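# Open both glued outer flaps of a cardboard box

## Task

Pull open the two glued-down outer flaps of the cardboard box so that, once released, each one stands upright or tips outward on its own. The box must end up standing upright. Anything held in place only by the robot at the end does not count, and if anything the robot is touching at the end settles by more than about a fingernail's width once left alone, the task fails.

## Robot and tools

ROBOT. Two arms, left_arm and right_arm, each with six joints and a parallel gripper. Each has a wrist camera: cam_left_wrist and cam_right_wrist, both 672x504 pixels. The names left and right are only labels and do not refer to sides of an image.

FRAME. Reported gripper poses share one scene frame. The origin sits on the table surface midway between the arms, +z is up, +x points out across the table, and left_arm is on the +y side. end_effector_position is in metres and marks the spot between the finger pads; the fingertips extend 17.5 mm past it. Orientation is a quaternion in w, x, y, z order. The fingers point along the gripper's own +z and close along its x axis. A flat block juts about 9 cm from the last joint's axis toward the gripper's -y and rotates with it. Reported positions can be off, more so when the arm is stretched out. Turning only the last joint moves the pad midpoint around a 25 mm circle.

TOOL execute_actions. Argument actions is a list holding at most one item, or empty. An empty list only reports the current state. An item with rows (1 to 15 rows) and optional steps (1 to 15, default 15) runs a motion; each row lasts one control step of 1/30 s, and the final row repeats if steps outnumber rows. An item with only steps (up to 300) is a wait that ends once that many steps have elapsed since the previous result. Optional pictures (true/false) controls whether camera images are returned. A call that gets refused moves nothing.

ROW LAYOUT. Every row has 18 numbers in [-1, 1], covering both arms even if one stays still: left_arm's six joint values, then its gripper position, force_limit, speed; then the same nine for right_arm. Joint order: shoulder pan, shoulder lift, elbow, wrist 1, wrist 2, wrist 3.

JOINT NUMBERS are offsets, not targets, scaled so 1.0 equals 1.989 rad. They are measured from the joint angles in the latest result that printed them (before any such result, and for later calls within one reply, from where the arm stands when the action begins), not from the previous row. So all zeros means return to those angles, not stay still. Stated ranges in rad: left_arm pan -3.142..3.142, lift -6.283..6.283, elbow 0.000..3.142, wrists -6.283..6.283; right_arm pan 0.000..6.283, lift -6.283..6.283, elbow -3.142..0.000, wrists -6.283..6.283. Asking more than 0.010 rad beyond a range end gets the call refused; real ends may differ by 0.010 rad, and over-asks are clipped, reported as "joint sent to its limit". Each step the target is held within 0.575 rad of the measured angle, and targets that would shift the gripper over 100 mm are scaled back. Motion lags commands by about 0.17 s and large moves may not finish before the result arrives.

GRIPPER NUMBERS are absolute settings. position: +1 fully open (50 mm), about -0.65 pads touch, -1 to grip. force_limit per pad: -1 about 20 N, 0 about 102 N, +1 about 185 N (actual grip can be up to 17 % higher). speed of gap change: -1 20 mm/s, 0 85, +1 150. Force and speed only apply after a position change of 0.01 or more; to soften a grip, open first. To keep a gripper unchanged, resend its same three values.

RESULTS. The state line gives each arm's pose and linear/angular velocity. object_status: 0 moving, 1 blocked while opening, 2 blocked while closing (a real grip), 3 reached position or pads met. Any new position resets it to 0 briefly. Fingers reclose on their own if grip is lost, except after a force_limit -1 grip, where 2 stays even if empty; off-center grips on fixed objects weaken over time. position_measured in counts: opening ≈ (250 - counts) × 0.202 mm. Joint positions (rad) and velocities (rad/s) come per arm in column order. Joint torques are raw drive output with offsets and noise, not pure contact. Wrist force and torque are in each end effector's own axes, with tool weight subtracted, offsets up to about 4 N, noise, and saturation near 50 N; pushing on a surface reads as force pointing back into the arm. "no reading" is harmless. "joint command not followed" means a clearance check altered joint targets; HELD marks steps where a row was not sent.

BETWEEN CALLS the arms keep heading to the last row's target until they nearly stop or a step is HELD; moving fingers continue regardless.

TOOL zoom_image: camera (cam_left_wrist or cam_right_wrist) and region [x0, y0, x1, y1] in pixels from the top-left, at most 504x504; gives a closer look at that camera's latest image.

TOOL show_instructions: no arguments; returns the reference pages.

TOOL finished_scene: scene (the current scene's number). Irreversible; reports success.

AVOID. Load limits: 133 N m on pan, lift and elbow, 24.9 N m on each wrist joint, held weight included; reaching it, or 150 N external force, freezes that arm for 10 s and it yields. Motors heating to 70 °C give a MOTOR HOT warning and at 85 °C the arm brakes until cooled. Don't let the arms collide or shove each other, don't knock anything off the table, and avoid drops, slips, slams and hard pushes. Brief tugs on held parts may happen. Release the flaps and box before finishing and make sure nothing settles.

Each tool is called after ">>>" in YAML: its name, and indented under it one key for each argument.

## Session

>>> execute_actions:
  actions: []

Scene clock: 0.00 s of 4500.00 s.
left_arm: end_effector_position=(+0.4416, +0.3461, +0.3977) position_measured=3 object_status=3 end_effector_quat_wxyz=(+0.068, +0.875, +0.479, -0.011) end_effector_velocity=(-0.000, -0.000, +0.000) end_effector_angular_velocity=(-0.000, -0.001, -0.002) | right_arm: end_effector_position=(+0.2644, +0.1036, +0.3923) position_measured=173 object_status=3 end_effector_quat_wxyz=(+0.073, +0.892, -0.445, +0.031) end_effector_velocity=(+0.000, -0.000, +0.000) end_effector_angular_velocity=(-0.001, -0.001, -0.001)
Joint positions: left_arm=[-0.808 -1.79   1.581 -1.479 -1.644 -0.101] | right_arm=[ 4.448 -1.825 -1.044 -1.997  1.532 -2.513]
Joint velocities: left_arm=[-0.001 -0.    -0.001 -0.     0.     0.001] | right_arm=[ 0.     0.     0.    -0.001 -0.001  0.001]
Joint torques (N m, as the arm reports them, + toward a larger angle): no reading
Motor temperatures (°C, as the motors report them): left_arm=[22 22 23 29 25 27] | right_arm=[24 23 23 30 28 32]
Wrist force (N, on the end effector, along its own x y z axes, offset not removed): no reading
Wrist torque (N m, same axes, about the end effector's origin, offset not removed): no reading

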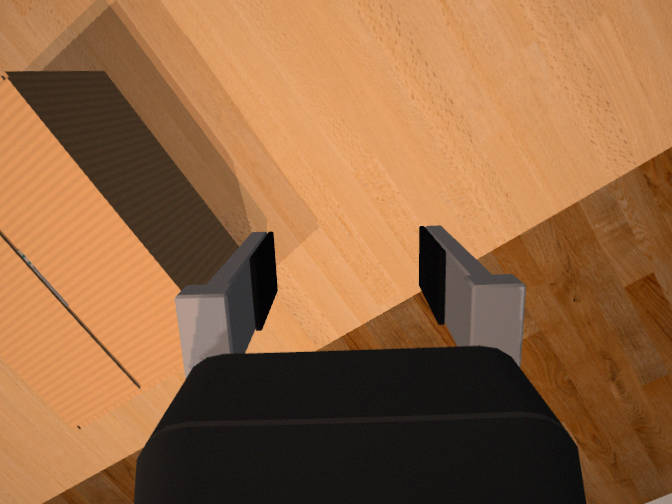

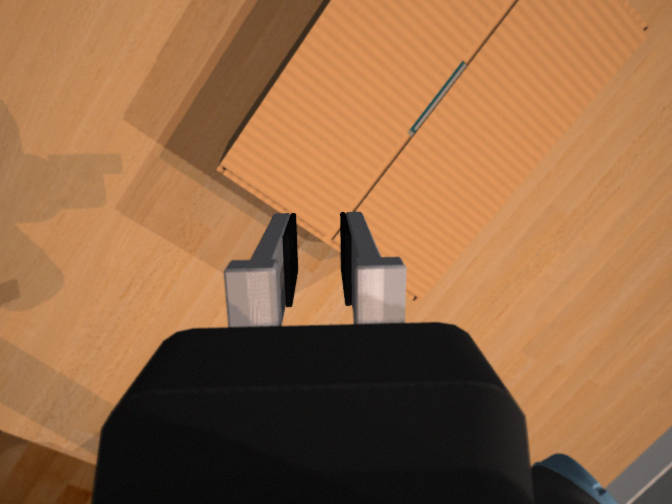

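>>> show_instructions:

Reference images for this scene: manual page 1, manual page 2, manual page 3, manual page 4.

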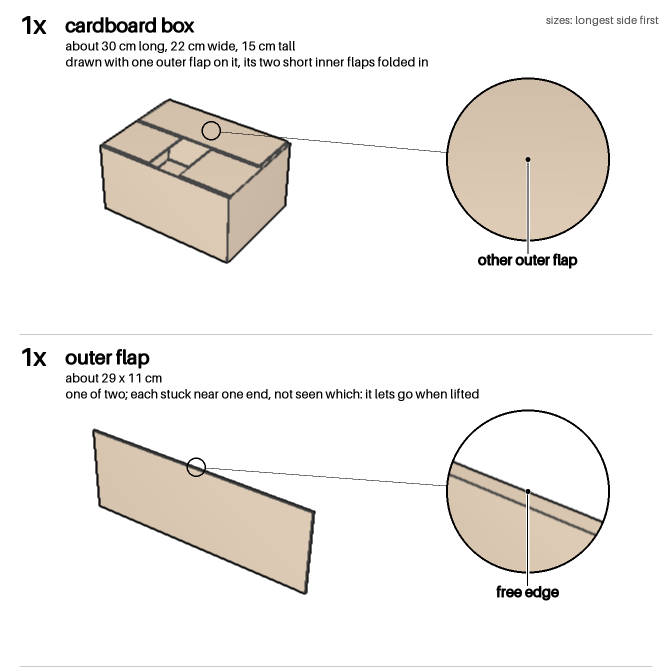

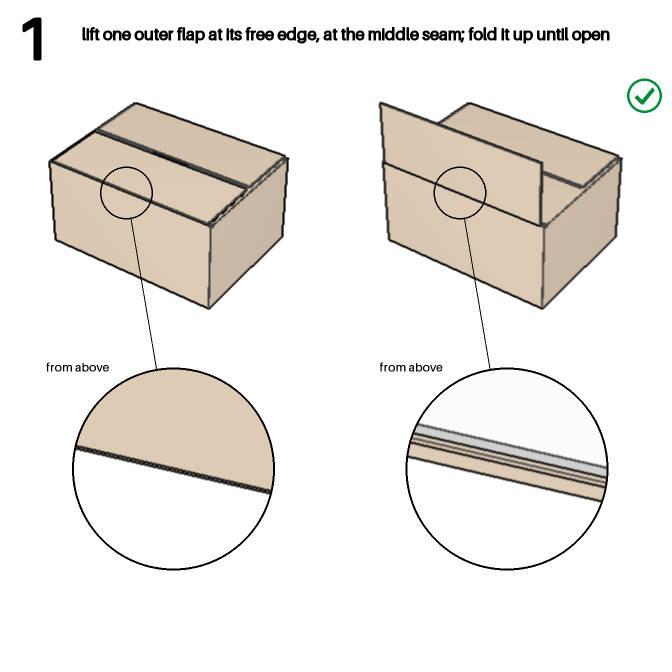

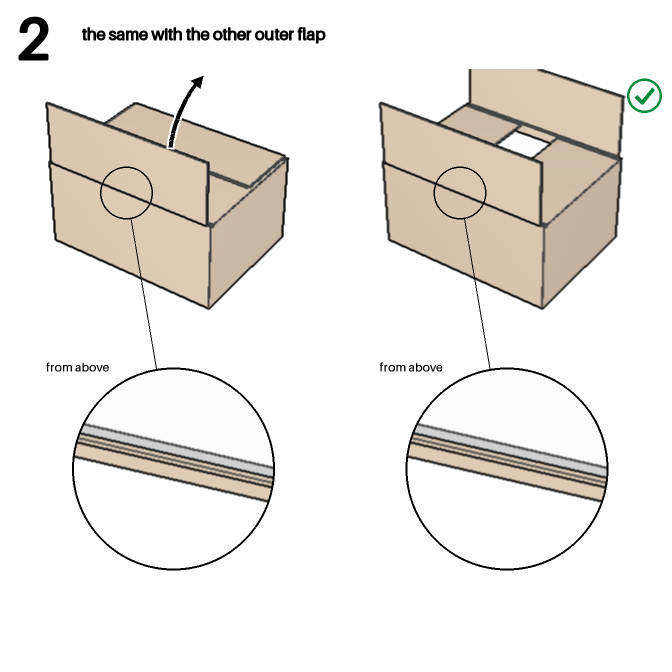

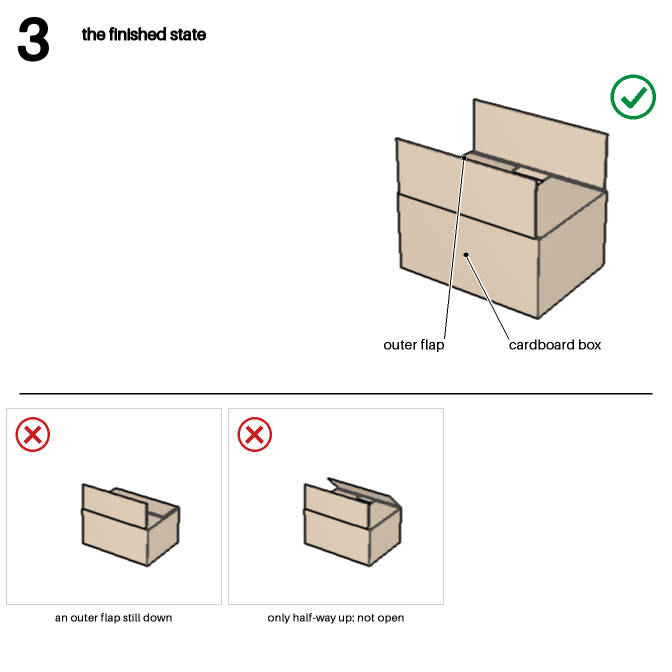

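>>> execute_actions:
  actions:
    - {"rows":[[0,0,0,0,0,0,1,0,0,-0.1463,0.252,-0.68,0.833,0.019,1,-1,0,0]]}
  pictures: false

>>> execute_actions:
  actions:
    - {"steps":60}
  pictures: false

>>> execute_actions:
  actions:
    - {"rows":[[-0.2514,0.2217,-0.0473,-0.1156,0.0367,-0.5485,1,0,0,0,0,0,0,0,0.409,-1,0,0]]}
  pictures: false

>>> execute_actions:
  actions:
    - {"steps":60}

Scene clock: 38.13 s of 4500.00 s.
left_arm: end_effector_position=(+0.4416, +0.3461, +0.3977) position_measured=3 object_status=3 end_effector_quat_wxyz=(+0.068, +0.875, +0.479, -0.011) end_effector_velocity=(+0.000, -0.000, +0.001) end_effector_angular_velocity=(-0.001, -0.001, +0.000) | right_arm: end_effector_position=(+0.3393, -0.0351, +0.3490) position_measured=253 object_status=3 end_effector_quat_wxyz=(+0.113, -0.611, +0.782, +0.040) end_effector_velocity=(+0.023, -0.165, -0.411) end_effector_angular_velocity=(+0.504, +0.138, -1.626)
Joint positions: left_arm=[-0.808 -1.79   1.581 -1.479 -1.644 -0.101] | right_arm=[ 4.215 -1.431 -1.698 -1.343  1.563 -1.859]
Joint velocities: left_arm=[-0.     0.    -0.002 -0.     0.    -0.001] | right_arm=[-0.199  0.366 -1.489  1.475  0.024  1.475]
Joint torques (N m, as the arm reports them, + toward a larger angle): left_arm=[ -2.33 -17.5  -26.39  -3.33  -0.8    0.25] | right_arm=[-9.67 27.03 14.97  8.29  2.41  4.89]
Motor temperatures (°C, as the motors report them): left_arm=[22 22 23 29 25 27] | right_arm=[24 23 23 30 28 32]
Wrist force (N, on the end effector, along its own x y z axes, offset not removed): left_arm=[-2.5 1.2 9.2] | right_arm=[0.5 -2.0 -1.7]
Wrist torque (N m, same axes, about the end effector's origin, offset not removed): left_arm=[0.28 0.54 0.27] | right_arm=[-0.38 -0.06 -0.04]
Steps of this call (steps 1 to 90: nothing new was sent; then 34.63 s passed at rest; steps 91 to 105: all 15 steps of this action). Readings (joint positions | what the end effector reports):
91: left_arm=[-0.808 -1.790 1.581 -1.479 -1.644 -0.101] | right_arm=[4.448 -1.825 -1.044 -1.997 1.532 -2.513] | left_arm position_measured=3 object_status=3 | right_arm position_measured=175 object_status=0
92: left_arm=[-0.808 -1.790 1.581 -1.479 -1.644 -0.101] | right_arm=[4.445 -1.822 -1.047 -1.993 1.534 -2.510] | left_arm position_measured=3 object_status=3 | right_arm position_measured=189 object_status=0
94: left_arm=[-0.808 -1.790 1.581 -1.479 -1.644 -0.101] | right_arm=[4.407 -1.776 -1.095 -1.946 1.540 -2.461] | left_arm position_measured=3 object_status=3 | right_arm position_measured=217 object_status=0
98: left_arm=[-0.808 -1.790 1.581 -1.479 -1.644 -0.101] | right_arm=[4.316 -1.616 -1.291 -1.750 1.551 -2.266] | left_arm position_measured=3 object_status=3 | right_arm position_measured=253 object_status=0
105: the state above

Scene clock: 40.13 s of 4500.00 s.
left_arm: end_effector_position=(+0.4416, +0.3461, +0.3977) position_measured=3 object_status=3 end_effector_quat_wxyz=(+0.068, +0.875, +0.479, -0.011) end_effector_velocity=(+0.000, +0.001, +0.001) end_effector_angular_velocity=(-0.001, -0.001, +0.003) | right_arm: end_effector_position=(+0.3203, -0.0922, +0.1907) position_measured=253 object_status=3 end_effector_quat_wxyz=(+0.169, +0.031, +0.947, +0.272) end_effector_velocity=(-0.000, +0.000, +0.001) end_effector_angular_velocity=(+0.001, -0.001, +0.002)
Joint positions: left_arm=[-0.808 -1.79   1.581 -1.479 -1.644 -0.101] | right_arm=[ 4.157 -1.324 -2.396 -0.34   1.57  -0.524]
Joint velocities: left_arm=[ 0.002  0.    -0.001 -0.     0.    -0.001] | right_arm=[ 0.     0.001  0.001  0.     0.001 -0.002]
Joint torques (N m, as the arm reports them, + toward a larger angle): left_arm=[ -2.09 -17.67 -25.94  -3.38  -0.75   0.14] | right_arm=[-9.95 23.23 13.53  6.23  2.04  2.39]
Motor temperatures (°C, as the motors report them): left_arm=[22 22 23 29 25 27] | right_arm=[24 23 23 30 28 32]
Wrist force (N, on the end effector, along its own x y z axes, offset not removed): left_arm=[4.0 -0.7 1.9] | right_arm=[-0.8 -0.7 -1.1]
Wrist torque (N m, same axes, about the end effector's origin, offset not removed): left_arm=[0.02 -0.81 0.05] | right_arm=[0.06 0.04 -0.03]
Steps of this call (steps 1 to 45: the robot went on to your last target; steps 46 to 60: nothing new was sent). Readings (joint positions | what the end effector reports):
1: left_arm=[-0.808 -1.790 1.581 -1.479 -1.644 -0.101] | right_arm=[4.209 -1.420 -1.747 -1.294 1.564 -1.810] | left_arm position_measured=3 object_status=3 | right_arm position_measured=253 object_status=3
2: left_arm=[-0.808 -1.790 1.581 -1.479 -1.644 -0.101] | right_arm=[4.203 -1.410 -1.794 -1.247 1.565 -1.763] | left_arm position_measured=3 object_status=3 | right_arm position_measured=253 object_status=3
4: left_arm=[-0.808 -1.790 1.581 -1.479 -1.644 -0.101] | right_arm=[4.195 -1.395 -1.884 -1.157 1.566 -1.673] | left_arm position_measured=3 object_status=3 | right_arm position_measured=253 object_status=3
8: left_arm=[-0.808 -1.790 1.581 -1.479 -1.644 -0.101] | right_arm=[4.180 -1.367 -2.067 -0.959 1.568 -1.474] | left_arm position_measured=3 object_status=3 | right_arm position_measured=253 object_status=3
60: the state above
All arms were judged still, so your last target was given up. Only a new action makes them travel on or press farther. Fingers that are still opening or closing keep moving.

Scene clock: 40.63 s of 4500.00 s.
left_arm: end_effector_position=(+0.4423, +0.1616, +0.3237) position_measured=3 object_status=3 end_effector_quat_wxyz=(+0.028, +0.843, +0.537, -0.013) end_effector_velocity=(-0.095, -0.406, -0.192) end_effector_angular_velocity=(+0.168, +0.098, +0.665) | right_arm: end_effector_position=(+0.3047, -0.0845, +0.1889) position_measured=253 object_status=3 end_effector_quat_wxyz=(+0.064, +0.360, +0.876, +0.314) end_effector_velocity=(-0.015, +0.013, +0.002) end_effector_angular_velocity=(+0.264, +0.393, -0.620)
Joint positions: left_arm=[-1.096 -1.534  1.524 -1.615 -1.6   -0.517] | right_arm=[ 4.157 -1.324 -2.396 -0.34   1.57   0.188]
Joint velocities: left_arm=[-0.617  0.543 -0.112 -0.275  0.087 -1.28 ] | right_arm=[-0.     0.001 -0.    -0.     0.001  0.78 ]
Joint torques (N m, as the arm reports them, + toward a larger angle): left_arm=[ -9.31 -20.1  -30.97  -5.12   2.7   -8.3 ] | right_arm=[-10.33  21.74  13.36   5.93   2.42   2.91]
Motor temperatures (°C, as the motors report them): left_arm=[22 22 23 29 25 27] | right_arm=[24 23 23 30 28 32]
Wrist force (N, on the end effector, along its own x y z axes, offset not removed): left_arm=[-4.7 -0.1 0.8] | right_arm=[0.7 0.6 0.8]
Wrist torque (N m, same axes, about the end effector's origin, offset not removed): left_arm=[0.13 0.74 0.19] | right_arm=[0.24 -0.04 0.00]
Steps of this call (steps 1 to 15: all 15 steps of this action). Readings (joint positions | what the end effector reports):
1: left_arm=[-0.808 -1.790 1.581 -1.479 -1.644 -0.101] | right_arm=[4.157 -1.324 -2.396 -0.340 1.570 -0.524] | left_arm position_measured=3 object_status=3 | right_arm position_measured=253 object_status=3
2: left_arm=[-0.811 -1.787 1.579 -1.482 -1.643 -0.104] | right_arm=[4.157 -1.324 -2.396 -0.340 1.570 -0.521] | left_arm position_measured=3 object_status=3 | right_arm position_measured=253 object_status=3
4: left_arm=[-0.850 -1.751 1.569 -1.504 -1.635 -0.146] | right_arm=[4.157 -1.324 -2.396 -0.340 1.570 -0.473] | left_arm position_measured=3 object_status=3 | right_arm position_measured=253 object_status=3
8: left_arm=[-0.944 -1.668 1.552 -1.546 -1.622 -0.262] | right_arm=[4.157 -1.324 -2.396 -0.340 1.570 -0.229] | left_arm position_measured=3 object_status=3 | right_arm position_measured=253 object_status=3
15: the state above

Scene clock: 42.63 s of 4500.00 s.
left_arm: end_effector_position=(+0.3874, +0.0216, +0.2507) position_measured=3 object_status=3 end_effector_quat_wxyz=(-0.000, +0.698, +0.716, -0.000) end_effector_velocity=(+0.000, +0.001, -0.001) end_effector_angular_velocity=(+0.002, +0.001, -0.000) | right_arm: end_effector_position=(+0.3029, -0.0828, +0.1893) position_measured=253 object_status=3 end_effector_quat_wxyz=(+0.048, +0.403, +0.857, +0.317) end_effector_velocity=(+0.000, +0.000, -0.000) end_effector_angular_velocity=(-0.000, +0.000, -0.001)
Joint positions: left_arm=[-1.308 -1.349  1.487 -1.709 -1.571 -1.192] | right_arm=[ 4.157 -1.324 -2.396 -0.34   1.57   0.289]
Joint velocities: left_arm=[ 0.001 -0.     0.002  0.     0.     0.001] | right_arm=[ 0.    -0.001  0.    -0.    -0.001  0.001]
Joint torques (N m, as the arm reports them, + toward a larger angle): left_arm=[ -6.53 -29.97 -30.84  -4.55   2.83  -1.91] | right_arm=[-9.39 23.07 12.89  5.79  2.2   2.47]
Motor temperatures (°C, as the motors report them): left_arm=[22 22 23 29 25 27] | right_arm=[24 23 23 30 28 32]
Wrist force (N, on the end effector, along its own x y z axes, offset not removed): left_arm=[0.4 -0.8 5.3] | right_arm=[0.5 -1.2 -1.2]
Wrist torque (N m, same axes, about the end effector's origin, offset not removed): left_arm=[-0.22 0.04 0.05] | right_arm=[-0.08 -0.02 -0.22]
Steps of this call (steps 1 to 45: the robot went on to your last target; steps 46 to 60: nothing new was sent). Readings (joint positions | what the end effector reports):
1: left_arm=[-1.117 -1.516 1.521 -1.624 -1.597 -0.562] | right_arm=[4.157 -1.324 -2.396 -0.340 1.570 0.212] | left_arm position_measured=3 object_status=3 | right_arm position_measured=253 object_status=3
2: left_arm=[-1.137 -1.498 1.517 -1.634 -1.595 -0.611] | right_arm=[4.157 -1.324 -2.396 -0.340 1.570 0.229] | left_arm position_measured=3 object_status=3 | right_arm position_measured=253 object_status=3
4: left_arm=[-1.177 -1.463 1.510 -1.652 -1.589 -0.719] | right_arm=[4.157 -1.324 -2.396 -0.340 1.570 0.254] | left_arm position_measured=3 object_status=3 | right_arm position_measured=253 object_status=3
8: left_arm=[-1.251 -1.398 1.497 -1.684 -1.579 -0.967] | right_arm=[4.157 -1.324 -2.396 -0.340 1.570 0.277] | left_arm position_measured=3 object_status=3 | right_arm position_measured=253 object_status=3
60: the state above
All arms were judged still, so your last target was given up. Only a new action makes them travel on or press farther. Fingers that are still opening or closing keep moving.

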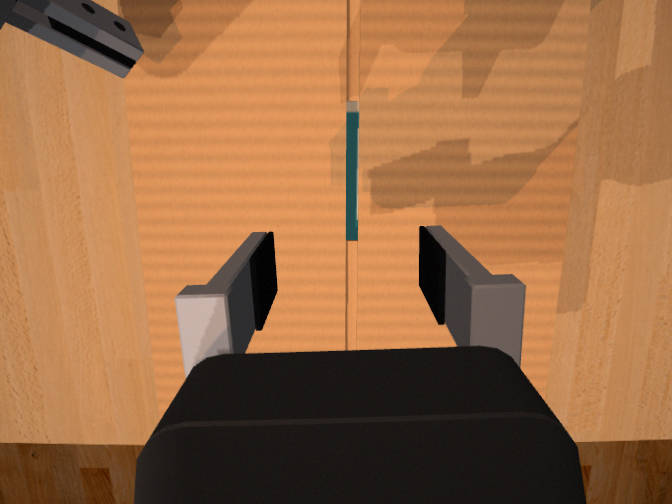

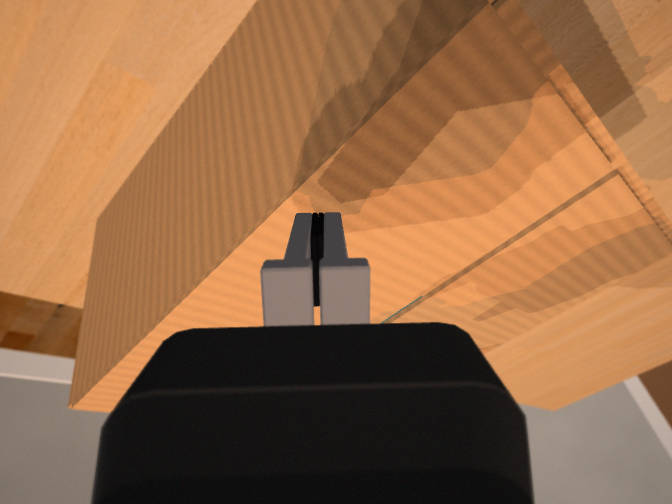

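>>> execute_actions:
  actions:
    - {"rows":[[-0.0078,0.0208,0.0518,-0.0072,0,-0.008,1,0,0,0,-0.0255,-0.0014,0.0269,0,0,-1,0,0]]}
  pictures: false

>>> execute_actions:
  actions:
    - {"steps":40}

Scene clock: 58.40 s of 4500.00 s.
left_arm: end_effector_position=(+0.3690, +0.0436, +0.1842) position_measured=3 object_status=3 end_effector_quat_wxyz=(-0.057, +0.696, +0.715, +0.025) end_effector_velocity=(-0.006, +0.008, -0.019) end_effector_angular_velocity=(+0.035, +0.014, -0.001) | right_arm: end_effector_position=(+0.3079, -0.0754, +0.1774) position_measured=253 object_status=3 end_effector_quat_wxyz=(+0.048, +0.403, +0.857, +0.317) end_effector_velocity=(+0.002, +0.002, -0.003) end_effector_angular_velocity=(+0.002, -0.001, -0.000)
Joint positions: left_arm=[-1.323 -1.309  1.586 -1.722 -1.571 -1.207] | right_arm=[ 4.157 -1.373 -2.399 -0.288  1.57   0.289]
Joint velocities: left_arm=[-0.005  0.011  0.031 -0.004  0.    -0.004] | right_arm=[-0.    -0.014 -0.     0.016  0.     0.   ]
Joint torques (N m, as the arm reports them, + toward a larger angle): left_arm=[ -6.6  -32.51 -18.97  -4.56   0.8   -2.11] | right_arm=[-7.23 -6.53  3.86  3.06  2.16  2.29]
Motor temperatures (°C, as the motors report them): left_arm=[22 22 23 29 25 27] | right_arm=[24 23 23 30 28 32]
Wrist force (N, on the end effector, along its own x y z axes, offset not removed): left_arm=[1.6 -3.6 6.0] | right_arm=[0.6 5.9 -16.0]
Wrist torque (N m, same axes, about the end effector's origin, offset not removed): left_arm=[-0.39 -0.40 0.06] | right_arm=[0.33 -0.01 0.00]
Steps of this call (steps 1 to 90: nothing new was sent; then 12.27 s passed at rest; steps 91 to 105: all 15 steps of this action). Readings (joint positions | what the end effector reports):
91: left_arm=[-1.308 -1.349 1.487 -1.709 -1.571 -1.192] | right_arm=[4.157 -1.324 -2.396 -0.340 1.570 0.289] | left_arm position_measured=3 object_status=3 | right_arm position_measured=253 object_status=3
92: left_arm=[-1.309 -1.347 1.490 -1.710 -1.571 -1.193] | right_arm=[4.157 -1.327 -2.397 -0.337 1.570 0.289] | left_arm position_measured=3 object_status=3 | right_arm position_measured=253 object_status=3
94: left_arm=[-1.314 -1.333 1.521 -1.714 -1.571 -1.198] | right_arm=[4.157 -1.343 -2.398 -0.320 1.570 0.289] | left_arm position_measured=3 object_status=3 | right_arm position_measured=253 object_status=3
98: left_arm=[-1.320 -1.317 1.565 -1.720 -1.571 -1.204] | right_arm=[4.157 -1.363 -2.399 -0.298 1.570 0.289] | left_arm position_measured=3 object_status=3 | right_arm position_measured=253 object_status=3
105: the state above

Scene clock: 59.73 s of 4500.00 s.
left_arm: end_effector_position=(+0.3682, +0.0447, +0.1817) position_measured=3 object_status=3 end_effector_quat_wxyz=(-0.060, +0.696, +0.715, +0.026) end_effector_velocity=(-0.000, +0.000, +0.000) end_effector_angular_velocity=(+0.000, +0.000, +0.001) | right_arm: end_effector_position=(+0.3080, -0.0752, +0.1768) position_measured=253 object_status=3 end_effector_quat_wxyz=(+0.048, +0.403, +0.857, +0.317) end_effector_velocity=(-0.000, -0.000, +0.000) end_effector_angular_velocity=(+0.000, -0.001, +0.001)
Joint positions: left_arm=[-1.323 -1.308  1.59  -1.723 -1.571 -1.207] | right_arm=[ 4.157 -1.375 -2.399 -0.287  1.57   0.289]
Joint velocities: left_arm=[-0.    -0.     0.     0.    -0.    -0.001] | right_arm=[ 0.     0.001 -0.001  0.    -0.    -0.002]
Joint torques (N m, as the arm reports them, + toward a larger angle): left_arm=[ -6.66 -31.12 -17.85  -4.26  -2.77  -1.88] | right_arm=[ 1.17 -9.25 -0.33  0.85  1.88  2.26]
Motor temperatures (°C, as the motors report them): left_arm=[22 22 23 29 25 27] | right_arm=[24 23 23 30 28 32]
Wrist force (N, on the end effector, along its own x y z axes, offset not removed): left_arm=[-1.1 -3.1 4.4] | right_arm=[2.4 8.1 -31.7]
Wrist torque (N m, same axes, about the end effector's origin, offset not removed): left_arm=[-0.36 0.29 0.06] | right_arm=[0.11 0.09 0.07]
Steps of this call (steps 1 to 15: the robot went on to your last target; steps 16 to 40: nothing new was sent). Readings (joint positions | what the end effector reports):
1: left_arm=[-1.323 -1.309 1.587 -1.723 -1.571 -1.207] | right_arm=[4.157 -1.373 -2.399 -0.288 1.570 0.289] | left_arm position_measured=3 object_status=3 | right_arm position_measured=253 object_status=3
2: left_arm=[-1.323 -1.309 1.587 -1.723 -1.571 -1.207] | right_arm=[4.157 -1.374 -2.399 -0.287 1.570 0.289] | left_arm position_measured=3 object_status=3 | right_arm position_measured=253 object_status=3
4: left_arm=[-1.323 -1.308 1.588 -1.723 -1.571 -1.207] | right_arm=[4.157 -1.374 -2.399 -0.287 1.570 0.289] | left_arm position_measured=3 object_status=3 | right_arm position_measured=253 object_status=3
8: left_arm=[-1.323 -1.308 1.589 -1.723 -1.571 -1.207] | right_arm=[4.157 -1.374 -2.399 -0.287 1.570 0.289] | left_arm position_measured=3 object_status=3 | right_arm position_measured=253 object_status=3
40: the state above
All arms were judged still, so your last target was given up. Only a new action makes them travel on or press farther. Fingers that are still opening or closing keep moving.

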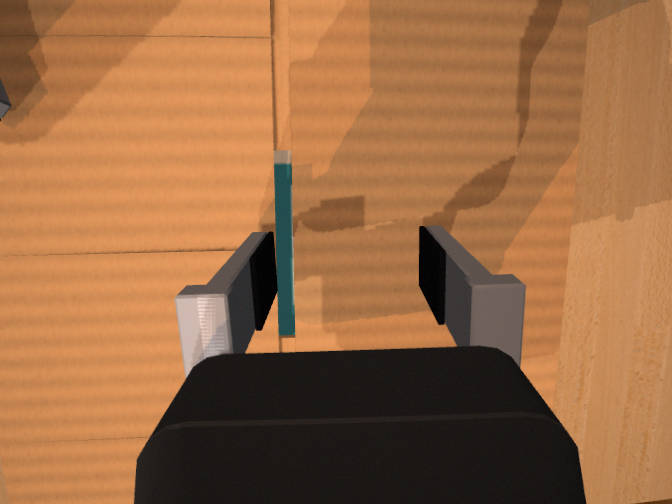

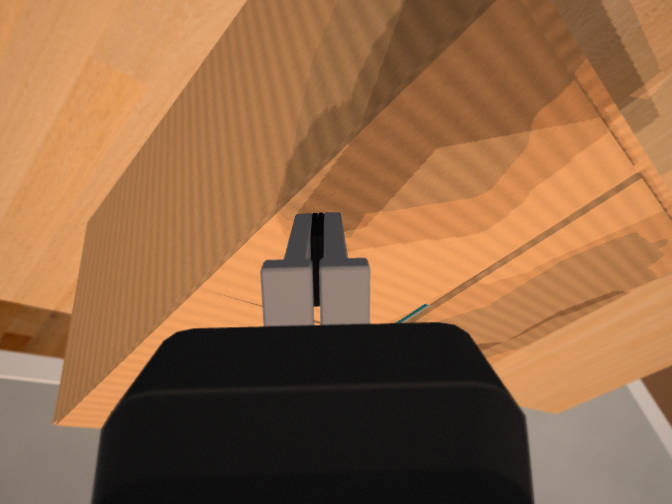

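>>> execute_actions:
  actions: []

Scene clock: 79.97 s of 4500.00 s.
left_arm: end_effector_position=(+0.3682, +0.0447, +0.1817) position_measured=3 object_status=3 end_effector_quat_wxyz=(-0.060, +0.696, +0.715, +0.026) end_effector_velocity=(-0.001, -0.000, -0.000) end_effector_angular_velocity=(+0.001, +0.000, -0.001) | right_arm: end_effector_position=(+0.3080, -0.0752, +0.1768) position_measured=253 object_status=3 end_effector_quat_wxyz=(+0.048, +0.403, +0.857, +0.317) end_effector_velocity=(+0.001, -0.000, -0.001) end_effector_angular_velocity=(-0.003, -0.001, -0.001)
Joint positions: left_arm=[-1.323 -1.308  1.59  -1.723 -1.571 -1.207] | right_arm=[ 4.157 -1.375 -2.399 -0.287  1.57   0.289]
Joint velocities: left_arm=[-0.001 -0.     0.001  0.     0.     0.   ] | right_arm=[ 0.    -0.001  0.    -0.001 -0.003 -0.001]
Joint torques (N m, as the arm reports them, + toward a larger angle): left_arm=[ -6.29 -30.91 -18.06  -4.14  -2.76  -1.85] | right_arm=[ 10.09 -10.23  -0.3   -0.55   1.76   2.06]
Motor temperatures (°C, as the motors report them): left_arm=[22 22 23 29 26 27] | right_arm=[24 23 23 30 28 32]
Wrist force (N, on the end effector, along its own x y z axes, offset not removed): left_arm=[-2.8 -5.6 3.5] | right_arm=[2.2 7.1 -31.8]
Wrist torque (N m, same axes, about the end effector's origin, offset not removed): left_arm=[-0.91 0.42 -0.03] | right_arm=[-0.22 0.12 -0.27]
Steps of this call (steps 1 to 90: nothing new was sent; then 17.23 s passed at rest). Readings (joint positions | what the end effector reports):
1: left_arm=[-1.323 -1.308 1.590 -1.723 -1.571 -1.207] | right_arm=[4.157 -1.375 -2.399 -0.287 1.570 0.289] | left_arm position_measured=3 object_status=3 | right_arm position_measured=253 object_status=3
2: left_arm=[-1.323 -1.308 1.590 -1.723 -1.571 -1.207] | right_arm=[4.157 -1.375 -2.399 -0.287 1.570 0.289] | left_arm position_measured=3 object_status=3 | right_arm position_measured=253 object_status=3
4: left_arm=[-1.323 -1.308 1.590 -1.723 -1.571 -1.207] | right_arm=[4.157 -1.375 -2.399 -0.287 1.570 0.289] | left_arm position_measured=3 object_status=3 | right_arm position_measured=253 object_status=3
8: left_arm=[-1.323 -1.308 1.590 -1.723 -1.571 -1.207] | right_arm=[4.157 -1.375 -2.399 -0.287 1.570 0.289] | left_arm position_measured=3 object_status=3 | right_arm position_measured=253 object_status=3
90: the state above

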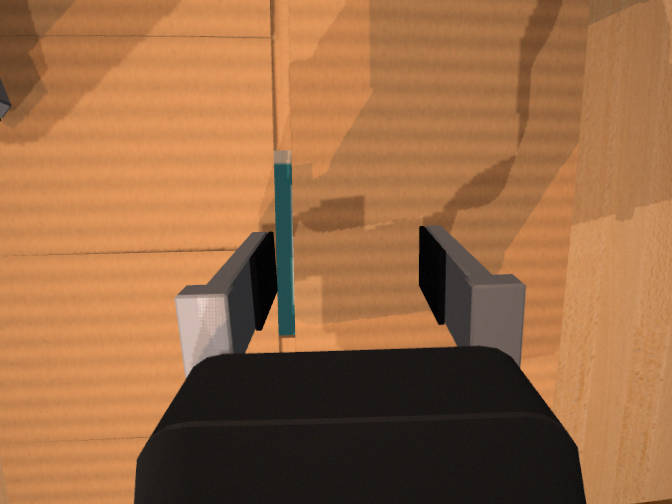

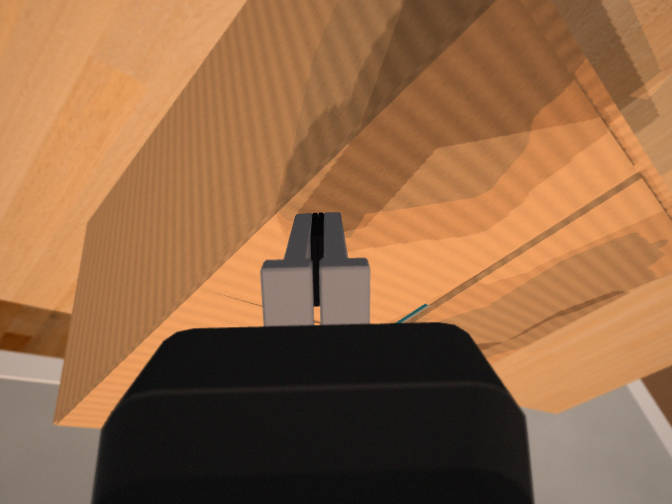

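>>> show_instructions:

>>> execute_actions:
  actions:
    - {"rows":[[0,0.0001,0.0084,-0.0085,0,0,1,0,0,0,0,0,0,0,0,-1,0,0]],"steps":15}

Reference images for this scene: manual page 1, manual page 2, manual page 3, manual page 4.

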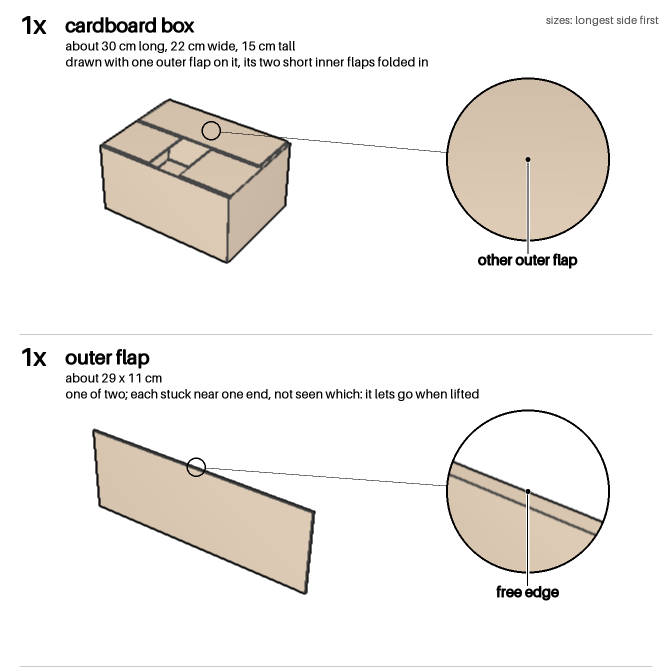

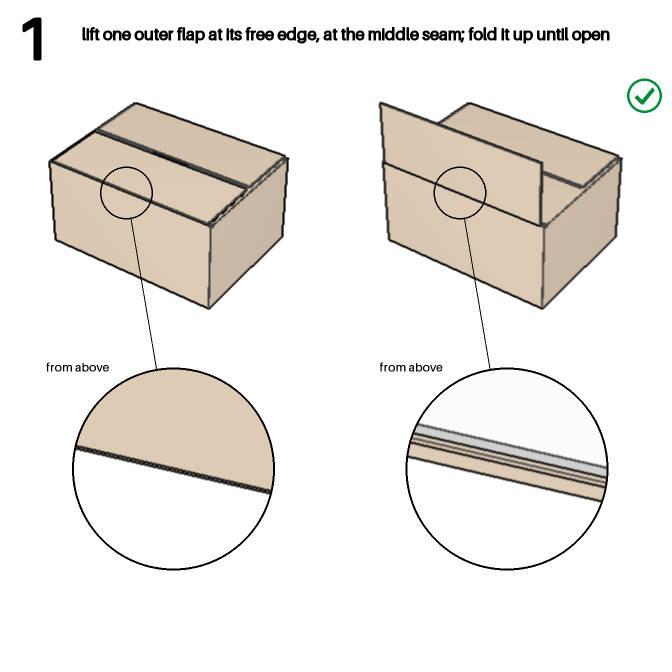

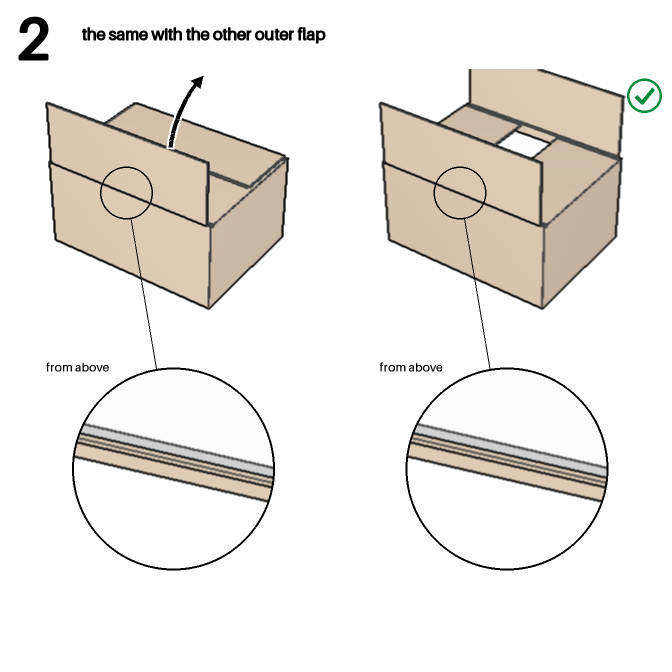

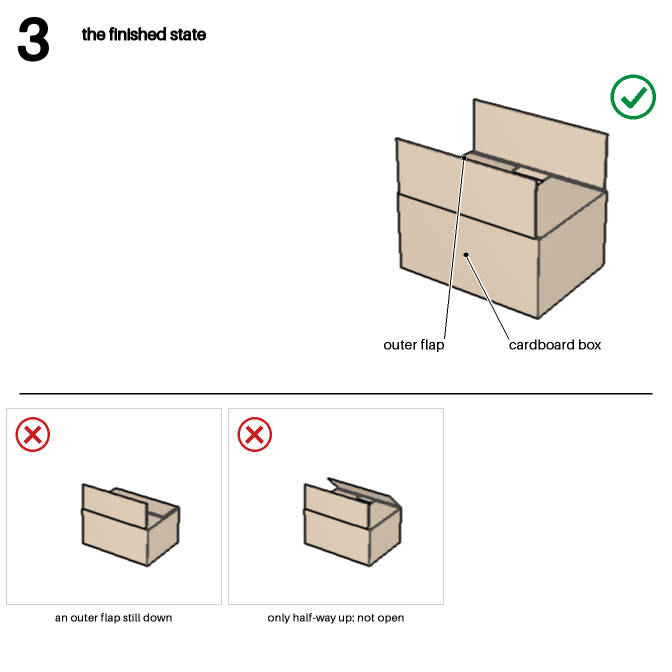

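Scene clock: 87.77 s of 4500.00 s.
left_arm: end_effector_position=(+0.3675, +0.0463, +0.1756) position_measured=3 object_status=3 end_effector_quat_wxyz=(-0.060, +0.696, +0.715, +0.026) end_effector_velocity=(-0.000, -0.000, -0.001) end_effector_angular_velocity=(-0.001, -0.001, -0.000) | right_arm: end_effector_position=(+0.3080, -0.0752, +0.1768) position_measured=253 object_status=3 end_effector_quat_wxyz=(+0.048, +0.403, +0.857, +0.317) end_effector_velocity=(-0.000, +0.000, +0.000) end_effector_angular_velocity=(-0.000, -0.001, +0.002)
Joint positions: left_arm=[-1.323 -1.308  1.606 -1.739 -1.571 -1.207] | right_arm=[ 4.157 -1.375 -2.399 -0.287  1.57   0.289]
Joint velocities: left_arm=[-0.001  0.     0.003 -0.004  0.    -0.   ] | right_arm=[ 0.001 -0.     0.001 -0.     0.001 -0.002]
Joint torques (N m, as the arm reports them, + toward a larger angle): left_arm=[ -6.17 -27.2  -13.66  -3.11  -2.65  -1.85] | right_arm=[ 11.25 -10.23   0.04  -2.23   2.04   1.73]
Motor temperatures (°C, as the motors report them): left_arm=[22 22 23 29 26 27] | right_arm=[24 23 23 30 28 32]
Wrist force (N, on the end effector, along its own x y z axes, offset not removed): left_arm=[-3.2 -0.9 -3.7] | right_arm=[1.9 7.1 -29.6]
Wrist torque (N m, same axes, about the end effector's origin, offset not removed): left_arm=[-0.05 -0.01 0.16] | right_arm=[-0.16 0.21 -0.04]
Steps of this call (steps 1 to 90: nothing new was sent; then 4.30 s passed at rest; steps 91 to 105: all 15 steps of this action). Readings (joint positions | what the end effector reports):
91: left_arm=[-1.323 -1.308 1.590 -1.723 -1.571 -1.207] | right_arm=[4.157 -1.375 -2.399 -0.287 1.570 0.289] | left_arm position_measured=3 object_status=3 | right_arm position_measured=253 object_status=3
92: left_arm=[-1.323 -1.308 1.591 -1.724 -1.571 -1.207] | right_arm=[4.157 -1.375 -2.399 -0.287 1.570 0.289] | left_arm position_measured=3 object_status=3 | right_arm position_measured=253 object_status=3
94: left_arm=[-1.323 -1.308 1.597 -1.730 -1.571 -1.207] | right_arm=[4.157 -1.375 -2.399 -0.287 1.570 0.289] | left_arm position_measured=3 object_status=3 | right_arm position_measured=253 object_status=3
98: left_arm=[-1.323 -1.308 1.603 -1.736 -1.571 -1.207] | right_arm=[4.157 -1.375 -2.399 -0.287 1.570 0.289] | left_arm position_measured=3 object_status=3 | right_arm position_measured=253 object_status=3
105: the state above

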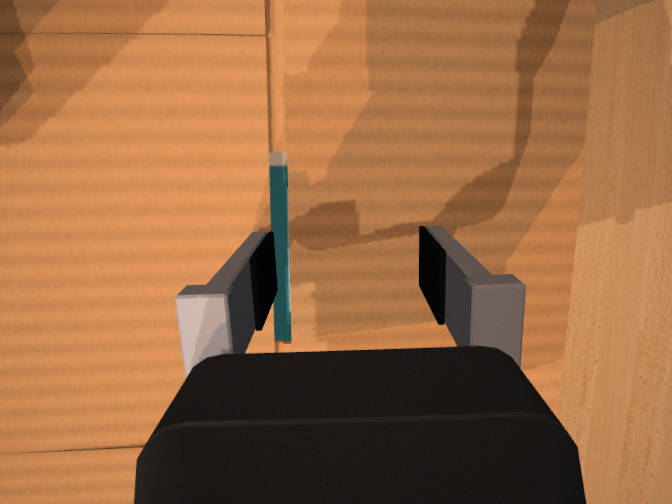

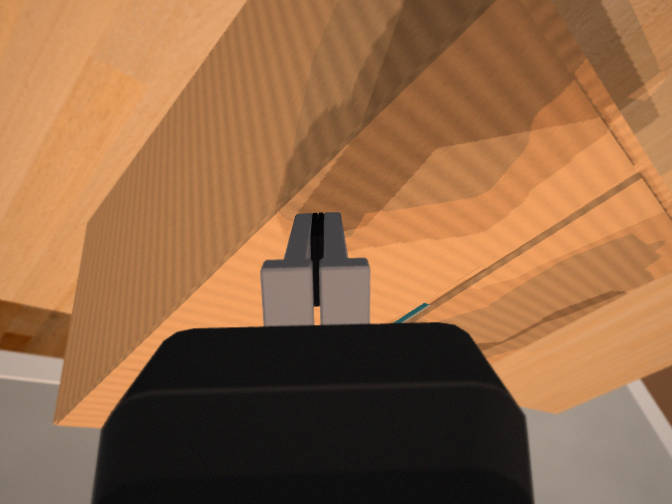

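>>> execute_actions:
  actions:
    - {"rows":[[0,0.001,0.0027,-0.0037,0,0,1,0,0,0,0,0,0,0,0,-1,0,0]],"steps":15}
  pictures: false

Scene clock: 91.63 s of 4500.00 s.
left_arm: end_effector_position=(+0.3675, +0.0464, +0.1727) position_measured=3 object_status=3 end_effector_quat_wxyz=(-0.060, +0.696, +0.715, +0.026) end_effector_velocity=(-0.000, -0.000, -0.001) end_effector_angular_velocity=(+0.000, +0.000, -0.000) | right_arm: end_effector_position=(+0.3080, -0.0752, +0.1768) position_measured=253 object_status=3 end_effector_quat_wxyz=(+0.048, +0.403, +0.857, +0.317) end_effector_velocity=(-0.000, +0.001, +0.001) end_effector_angular_velocity=(+0.002, +0.000, +0.001)
Joint positions: left_arm=[-1.323 -1.306  1.611 -1.746 -1.571 -1.207] | right_arm=[ 4.157 -1.375 -2.399 -0.287  1.57   0.289]
Joint velocities: left_arm=[-0.001  0.001  0.001 -0.002 -0.    -0.   ] | right_arm=[-0.     0.     0.001 -0.     0.002 -0.001]
Joint torques (N m, as the arm reports them, + toward a larger angle): left_arm=[ -4.61 -24.74 -14.1   -3.21  -1.27  -1.85] | right_arm=[ 9.8  -4.93  2.11 -2.15  1.71  1.78]
Motor temperatures (°C, as the motors report them): left_arm=[22 22 23 29 26 27] | right_arm=[24 23 23 30 28 32]
Wrist force (N, on the end effector, along its own x y z axes, offset not removed): left_arm=[-0.6 -4.8 -3.1] | right_arm=[1.6 7.5 -23.6]
Wrist torque (N m, same axes, about the end effector's origin, offset not removed): left_arm=[-0.63 -0.12 0.26] | right_arm=[-0.26 0.27 0.00]
Steps of this call (steps 1 to 15: the robot went on to your last target; steps 16 to 90: nothing new was sent; then 0.37 s passed at rest; steps 91 to 105: all 15 steps of this action). Readings (joint positions | what the end effector reports):
91: left_arm=[-1.323 -1.308 1.607 -1.740 -1.571 -1.207] | right_arm=[4.157 -1.375 -2.399 -0.287 1.570 0.289] | left_arm position_measured=3 object_status=3 | right_arm position_measured=253 object_status=3
92: left_arm=[-1.323 -1.307 1.607 -1.740 -1.571 -1.207] | right_arm=[4.157 -1.375 -2.399 -0.287 1.570 0.289] | left_arm position_measured=3 object_status=3 | right_arm position_measured=253 object_status=3
94: left_arm=[-1.323 -1.307 1.609 -1.743 -1.571 -1.207] | right_arm=[4.157 -1.375 -2.399 -0.287 1.570 0.289] | left_arm position_measured=3 object_status=3 | right_arm position_measured=253 object_status=3
98: left_arm=[-1.323 -1.306 1.610 -1.745 -1.571 -1.207] | right_arm=[4.157 -1.375 -2.399 -0.287 1.570 0.289] | left_arm position_measured=3 object_status=3 | right_arm position_measured=253 object_status=3
105: the state above

>>> execute_actions:
  actions:
    - {"rows":[[0,0.0009,0.0025,-0.0034,0,0,1,0,0,0,0,0,0,0,0,-1,0,0]],"steps":15}
  pictures: false

Scene clock: 95.77 s of 4500.00 s.
left_arm: end_effector_position=(+0.3675, +0.0464, +0.1701) position_measured=3 object_status=3 end_effector_quat_wxyz=(-0.060, +0.696, +0.715, +0.026) end_effector_velocity=(+0.000, +0.000, -0.001) end_effector_angular_velocity=(+0.001, +0.000, -0.001) | right_arm: end_effector_position=(+0.3080, -0.0752, +0.1768) position_measured=253 object_status=3 end_effector_quat_wxyz=(+0.048, +0.403, +0.857, +0.317) end_effector_velocity=(-0.000, +0.000, -0.001) end_effector_angular_velocity=(-0.001, +0.001, +0.002)
Joint positions: left_arm=[-1.323 -1.304  1.616 -1.753 -1.571 -1.207] | right_arm=[ 4.157 -1.375 -2.399 -0.287  1.57   0.289]
Joint velocities: left_arm=[ 0.001  0.001  0.001 -0.001  0.     0.001] | right_arm=[ 0.    -0.001 -0.     0.     0.001 -0.002]
Joint torques (N m, as the arm reports them, + toward a larger angle): left_arm=[ -4.56 -18.54  -7.25  -1.85  -1.27  -1.83] | right_arm=[ 9.51 -6.14  9.79 -1.79  0.77  1.75]
Motor temperatures (°C, as the motors report them): left_arm=[22 22 23 29 26 27] | right_arm=[24 23 23 30 28 32]
Wrist force (N, on the end effector, along its own x y z axes, offset not removed): left_arm=[-1.1 -5.0 -17.6] | right_arm=[4.2 8.4 -15.6]
Wrist torque (N m, same axes, about the end effector's origin, offset not removed): left_arm=[-0.84 -0.36 0.04] | right_arm=[0.01 0.10 -0.10]
Steps of this call (steps 1 to 15: the robot went on to your last target; steps 16 to 90: nothing new was sent; then 0.63 s passed at rest; steps 91 to 105: all 15 steps of this action). Readings (joint positions | what the end effector reports):
91: left_arm=[-1.323 -1.306 1.611 -1.747 -1.571 -1.207] | right_arm=[4.157 -1.375 -2.399 -0.287 1.570 0.289] | left_arm position_measured=3 object_status=3 | right_arm position_measured=253 object_status=3
92: left_arm=[-1.323 -1.306 1.612 -1.747 -1.571 -1.207] | right_arm=[4.157 -1.375 -2.399 -0.287 1.570 0.289] | left_arm position_measured=3 object_status=3 | right_arm position_measured=253 object_status=3
94: left_arm=[-1.323 -1.305 1.613 -1.749 -1.571 -1.207] | right_arm=[4.157 -1.375 -2.399 -0.287 1.570 0.289] | left_arm position_measured=3 object_status=3 | right_arm position_measured=253 object_status=3
98: left_arm=[-1.323 -1.304 1.615 -1.752 -1.571 -1.207] | right_arm=[4.157 -1.375 -2.399 -0.287 1.570 0.289] | left_arm position_measured=3 object_status=3 | right_arm position_measured=253 object_status=3
105: the state above

Slide −r 5 mm.

>>> execute_actions:
  actions:
    - {"rows":[[0,-0.0057,0.0074,-0.0017,0,0,1,0,0,0,0,0,0,0,0,-1,0,0]],"steps":15}

Scene clock: 100.37 s of 4500.00 s.
left_arm: end_effector_position=(+0.3656, +0.0510, +0.1701) position_measured=3 object_status=3 end_effector_quat_wxyz=(-0.060, +0.696, +0.715, +0.026) end_effector_velocity=(-0.001, +0.001, -0.000) end_effector_angular_velocity=(+0.000, +0.000, -0.001) | right_arm: end_effector_position=(+0.3080, -0.0752, +0.1768) position_measured=253 object_status=3 end_effector_quat_wxyz=(+0.048, +0.403, +0.857, +0.317) end_effector_velocity=(-0.000, -0.000, -0.001) end_effector_angular_velocity=(-0.001, -0.000, +0.001)
Joint positions: left_arm=[-1.323 -1.315  1.63  -1.756 -1.571 -1.207] | right_arm=[ 4.157 -1.375 -2.399 -0.287  1.57   0.289]
Joint velocities: left_arm=[-0.001 -0.003  0.005 -0.001  0.    -0.   ] | right_arm=[ 0.    -0.001 -0.001  0.001 -0.    -0.001]
Joint torques (N m, as the arm reports them, + toward a larger angle): left_arm=[ -4.65 -38.05 -10.26  -1.62  -1.21  -1.75] | right_arm=[ 8.52 -5.36  8.45  0.58  1.16  1.55]
Motor temperatures (°C, as the motors report them): left_arm=[22 22 23 29 26 27] | right_arm=[24 23 23 30 28 32]
Wrist force (N, on the end effector, along its own x y z axes, offset not removed): left_arm=[-2.9 -2.6 -12.1] | right_arm=[5.5 8.8 -14.2]
Wrist torque (N m, same axes, about the end effector's origin, offset not removed): left_arm=[-0.72 -0.48 -0.07] | right_arm=[0.14 -0.19 -0.05]
Steps of this call (steps 1 to 15: the robot went on to your last target; steps 16 to 90: nothing new was sent; then 1.10 s passed at rest; steps 91 to 105: all 15 steps of this action). Readings (joint positions | what the end effector reports):
91: left_arm=[-1.323 -1.304 1.616 -1.753 -1.571 -1.207] | right_arm=[4.157 -1.375 -2.399 -0.287 1.570 0.289] | left_arm position_measured=3 object_status=3 | right_arm position_measured=253 object_status=3
92: left_arm=[-1.323 -1.305 1.617 -1.753 -1.571 -1.207] | right_arm=[4.157 -1.375 -2.399 -0.287 1.570 0.289] | left_arm position_measured=3 object_status=3 | right_arm position_measured=253 object_status=3
94: left_arm=[-1.323 -1.308 1.622 -1.754 -1.571 -1.207] | right_arm=[4.157 -1.375 -2.399 -0.287 1.570 0.289] | left_arm position_measured=3 object_status=3 | right_arm position_measured=253 object_status=3
98: left_arm=[-1.323 -1.313 1.628 -1.756 -1.571 -1.207] | right_arm=[4.157 -1.375 -2.399 -0.287 1.570 0.289] | left_arm position_measured=3 object_status=3 | right_arm position_measured=253 object_status=3
105: the state above

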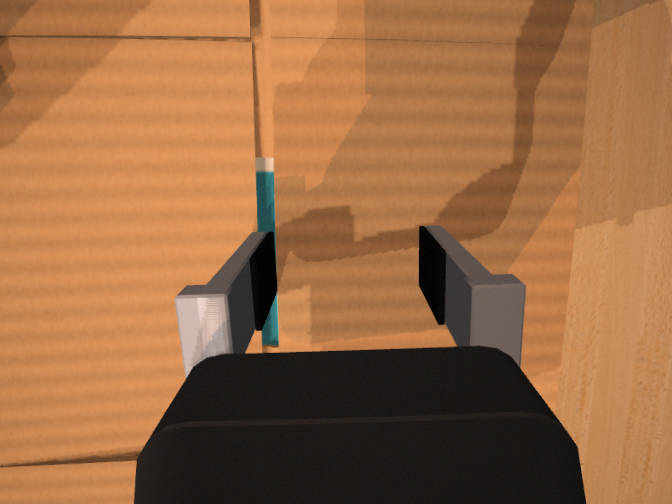

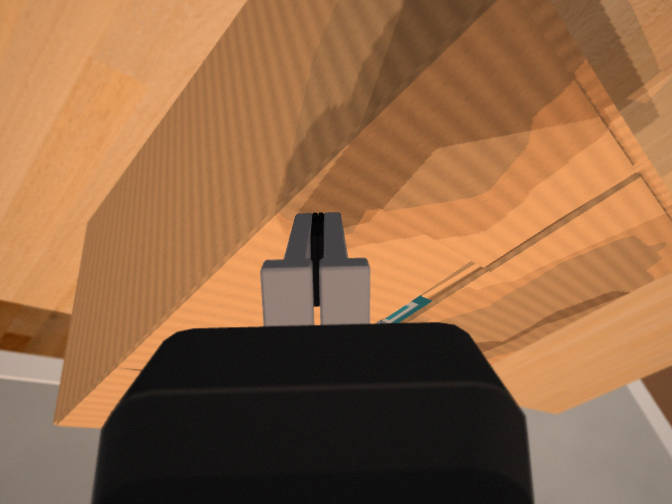

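>>> execute_actions:
  actions:
    - {"rows":[[0,-0.003,0.004,-0.001,0,0,1,0,0,0,0,0,0,0,0,-1,0,0]],"steps":15}
  pictures: false

Scene clock: 105.30 s of 4500.00 s.
left_arm: end_effector_position=(+0.3646, +0.0534, +0.1700) position_measured=3 object_status=3 end_effector_quat_wxyz=(-0.060, +0.696, +0.715, +0.026) end_effector_velocity=(-0.000, +0.000, +0.000) end_effector_angular_velocity=(-0.001, -0.000, -0.000) | right_arm: end_effector_position=(+0.3080, -0.0752, +0.1768) position_measured=253 object_status=3 end_effector_quat_wxyz=(+0.048, +0.403, +0.857, +0.317) end_effector_velocity=(-0.000, +0.000, +0.001) end_effector_angular_velocity=(+0.001, -0.002, +0.002)
Joint positions: left_arm=[-1.323 -1.321  1.638 -1.758 -1.571 -1.207] | right_arm=[ 4.157 -1.375 -2.399 -0.287  1.57   0.289]
Joint velocities: left_arm=[-0.    -0.001  0.001 -0.001 -0.     0.   ] | right_arm=[ 0.     0.001  0.     0.001  0.    -0.002]
Joint torques (N m, as the arm reports them, + toward a larger angle): left_arm=[ -3.96 -36.2   -4.34   2.23  -1.32  -1.2 ] | right_arm=[ 5.63 -5.31  9.58  1.02 -0.04  1.43]
Motor temperatures (°C, as the motors report them): left_arm=[22 22 23 29 26 27] | right_arm=[24 23 23 30 28 32]
Wrist force (N, on the end effector, along its own x y z axes, offset not removed): left_arm=[-18.6 4.8 -15.7] | right_arm=[10.6 11.3 -11.3]
Wrist torque (N m, same axes, about the end effector's origin, offset not removed): left_arm=[-0.16 -0.18 -0.01] | right_arm=[-0.51 -0.25 -0.13]
Steps of this call (steps 1 to 15: the robot went on to your last target; steps 16 to 90: nothing new was sent; then 1.43 s passed at rest; steps 91 to 105: all 15 steps of this action). Readings (joint positions | what the end effector reports):
91: left_arm=[-1.323 -1.315 1.631 -1.756 -1.571 -1.207] | right_arm=[4.157 -1.375 -2.399 -0.287 1.570 0.289] | left_arm position_measured=3 object_status=3 | right_arm position_measured=253 object_status=3
92: left_arm=[-1.323 -1.316 1.631 -1.756 -1.571 -1.207] | right_arm=[4.157 -1.375 -2.399 -0.287 1.570 0.289] | left_arm position_measured=3 object_status=3 | right_arm position_measured=253 object_status=3
94: left_arm=[-1.323 -1.318 1.634 -1.757 -1.571 -1.207] | right_arm=[4.157 -1.375 -2.399 -0.287 1.570 0.289] | left_arm position_measured=3 object_status=3 | right_arm position_measured=253 object_status=3
98: left_arm=[-1.323 -1.320 1.636 -1.758 -1.571 -1.207] | right_arm=[4.157 -1.375 -2.399 -0.287 1.570 0.289] | left_arm position_measured=3 object_status=3 | right_arm position_measured=253 object_status=3
105: the state above


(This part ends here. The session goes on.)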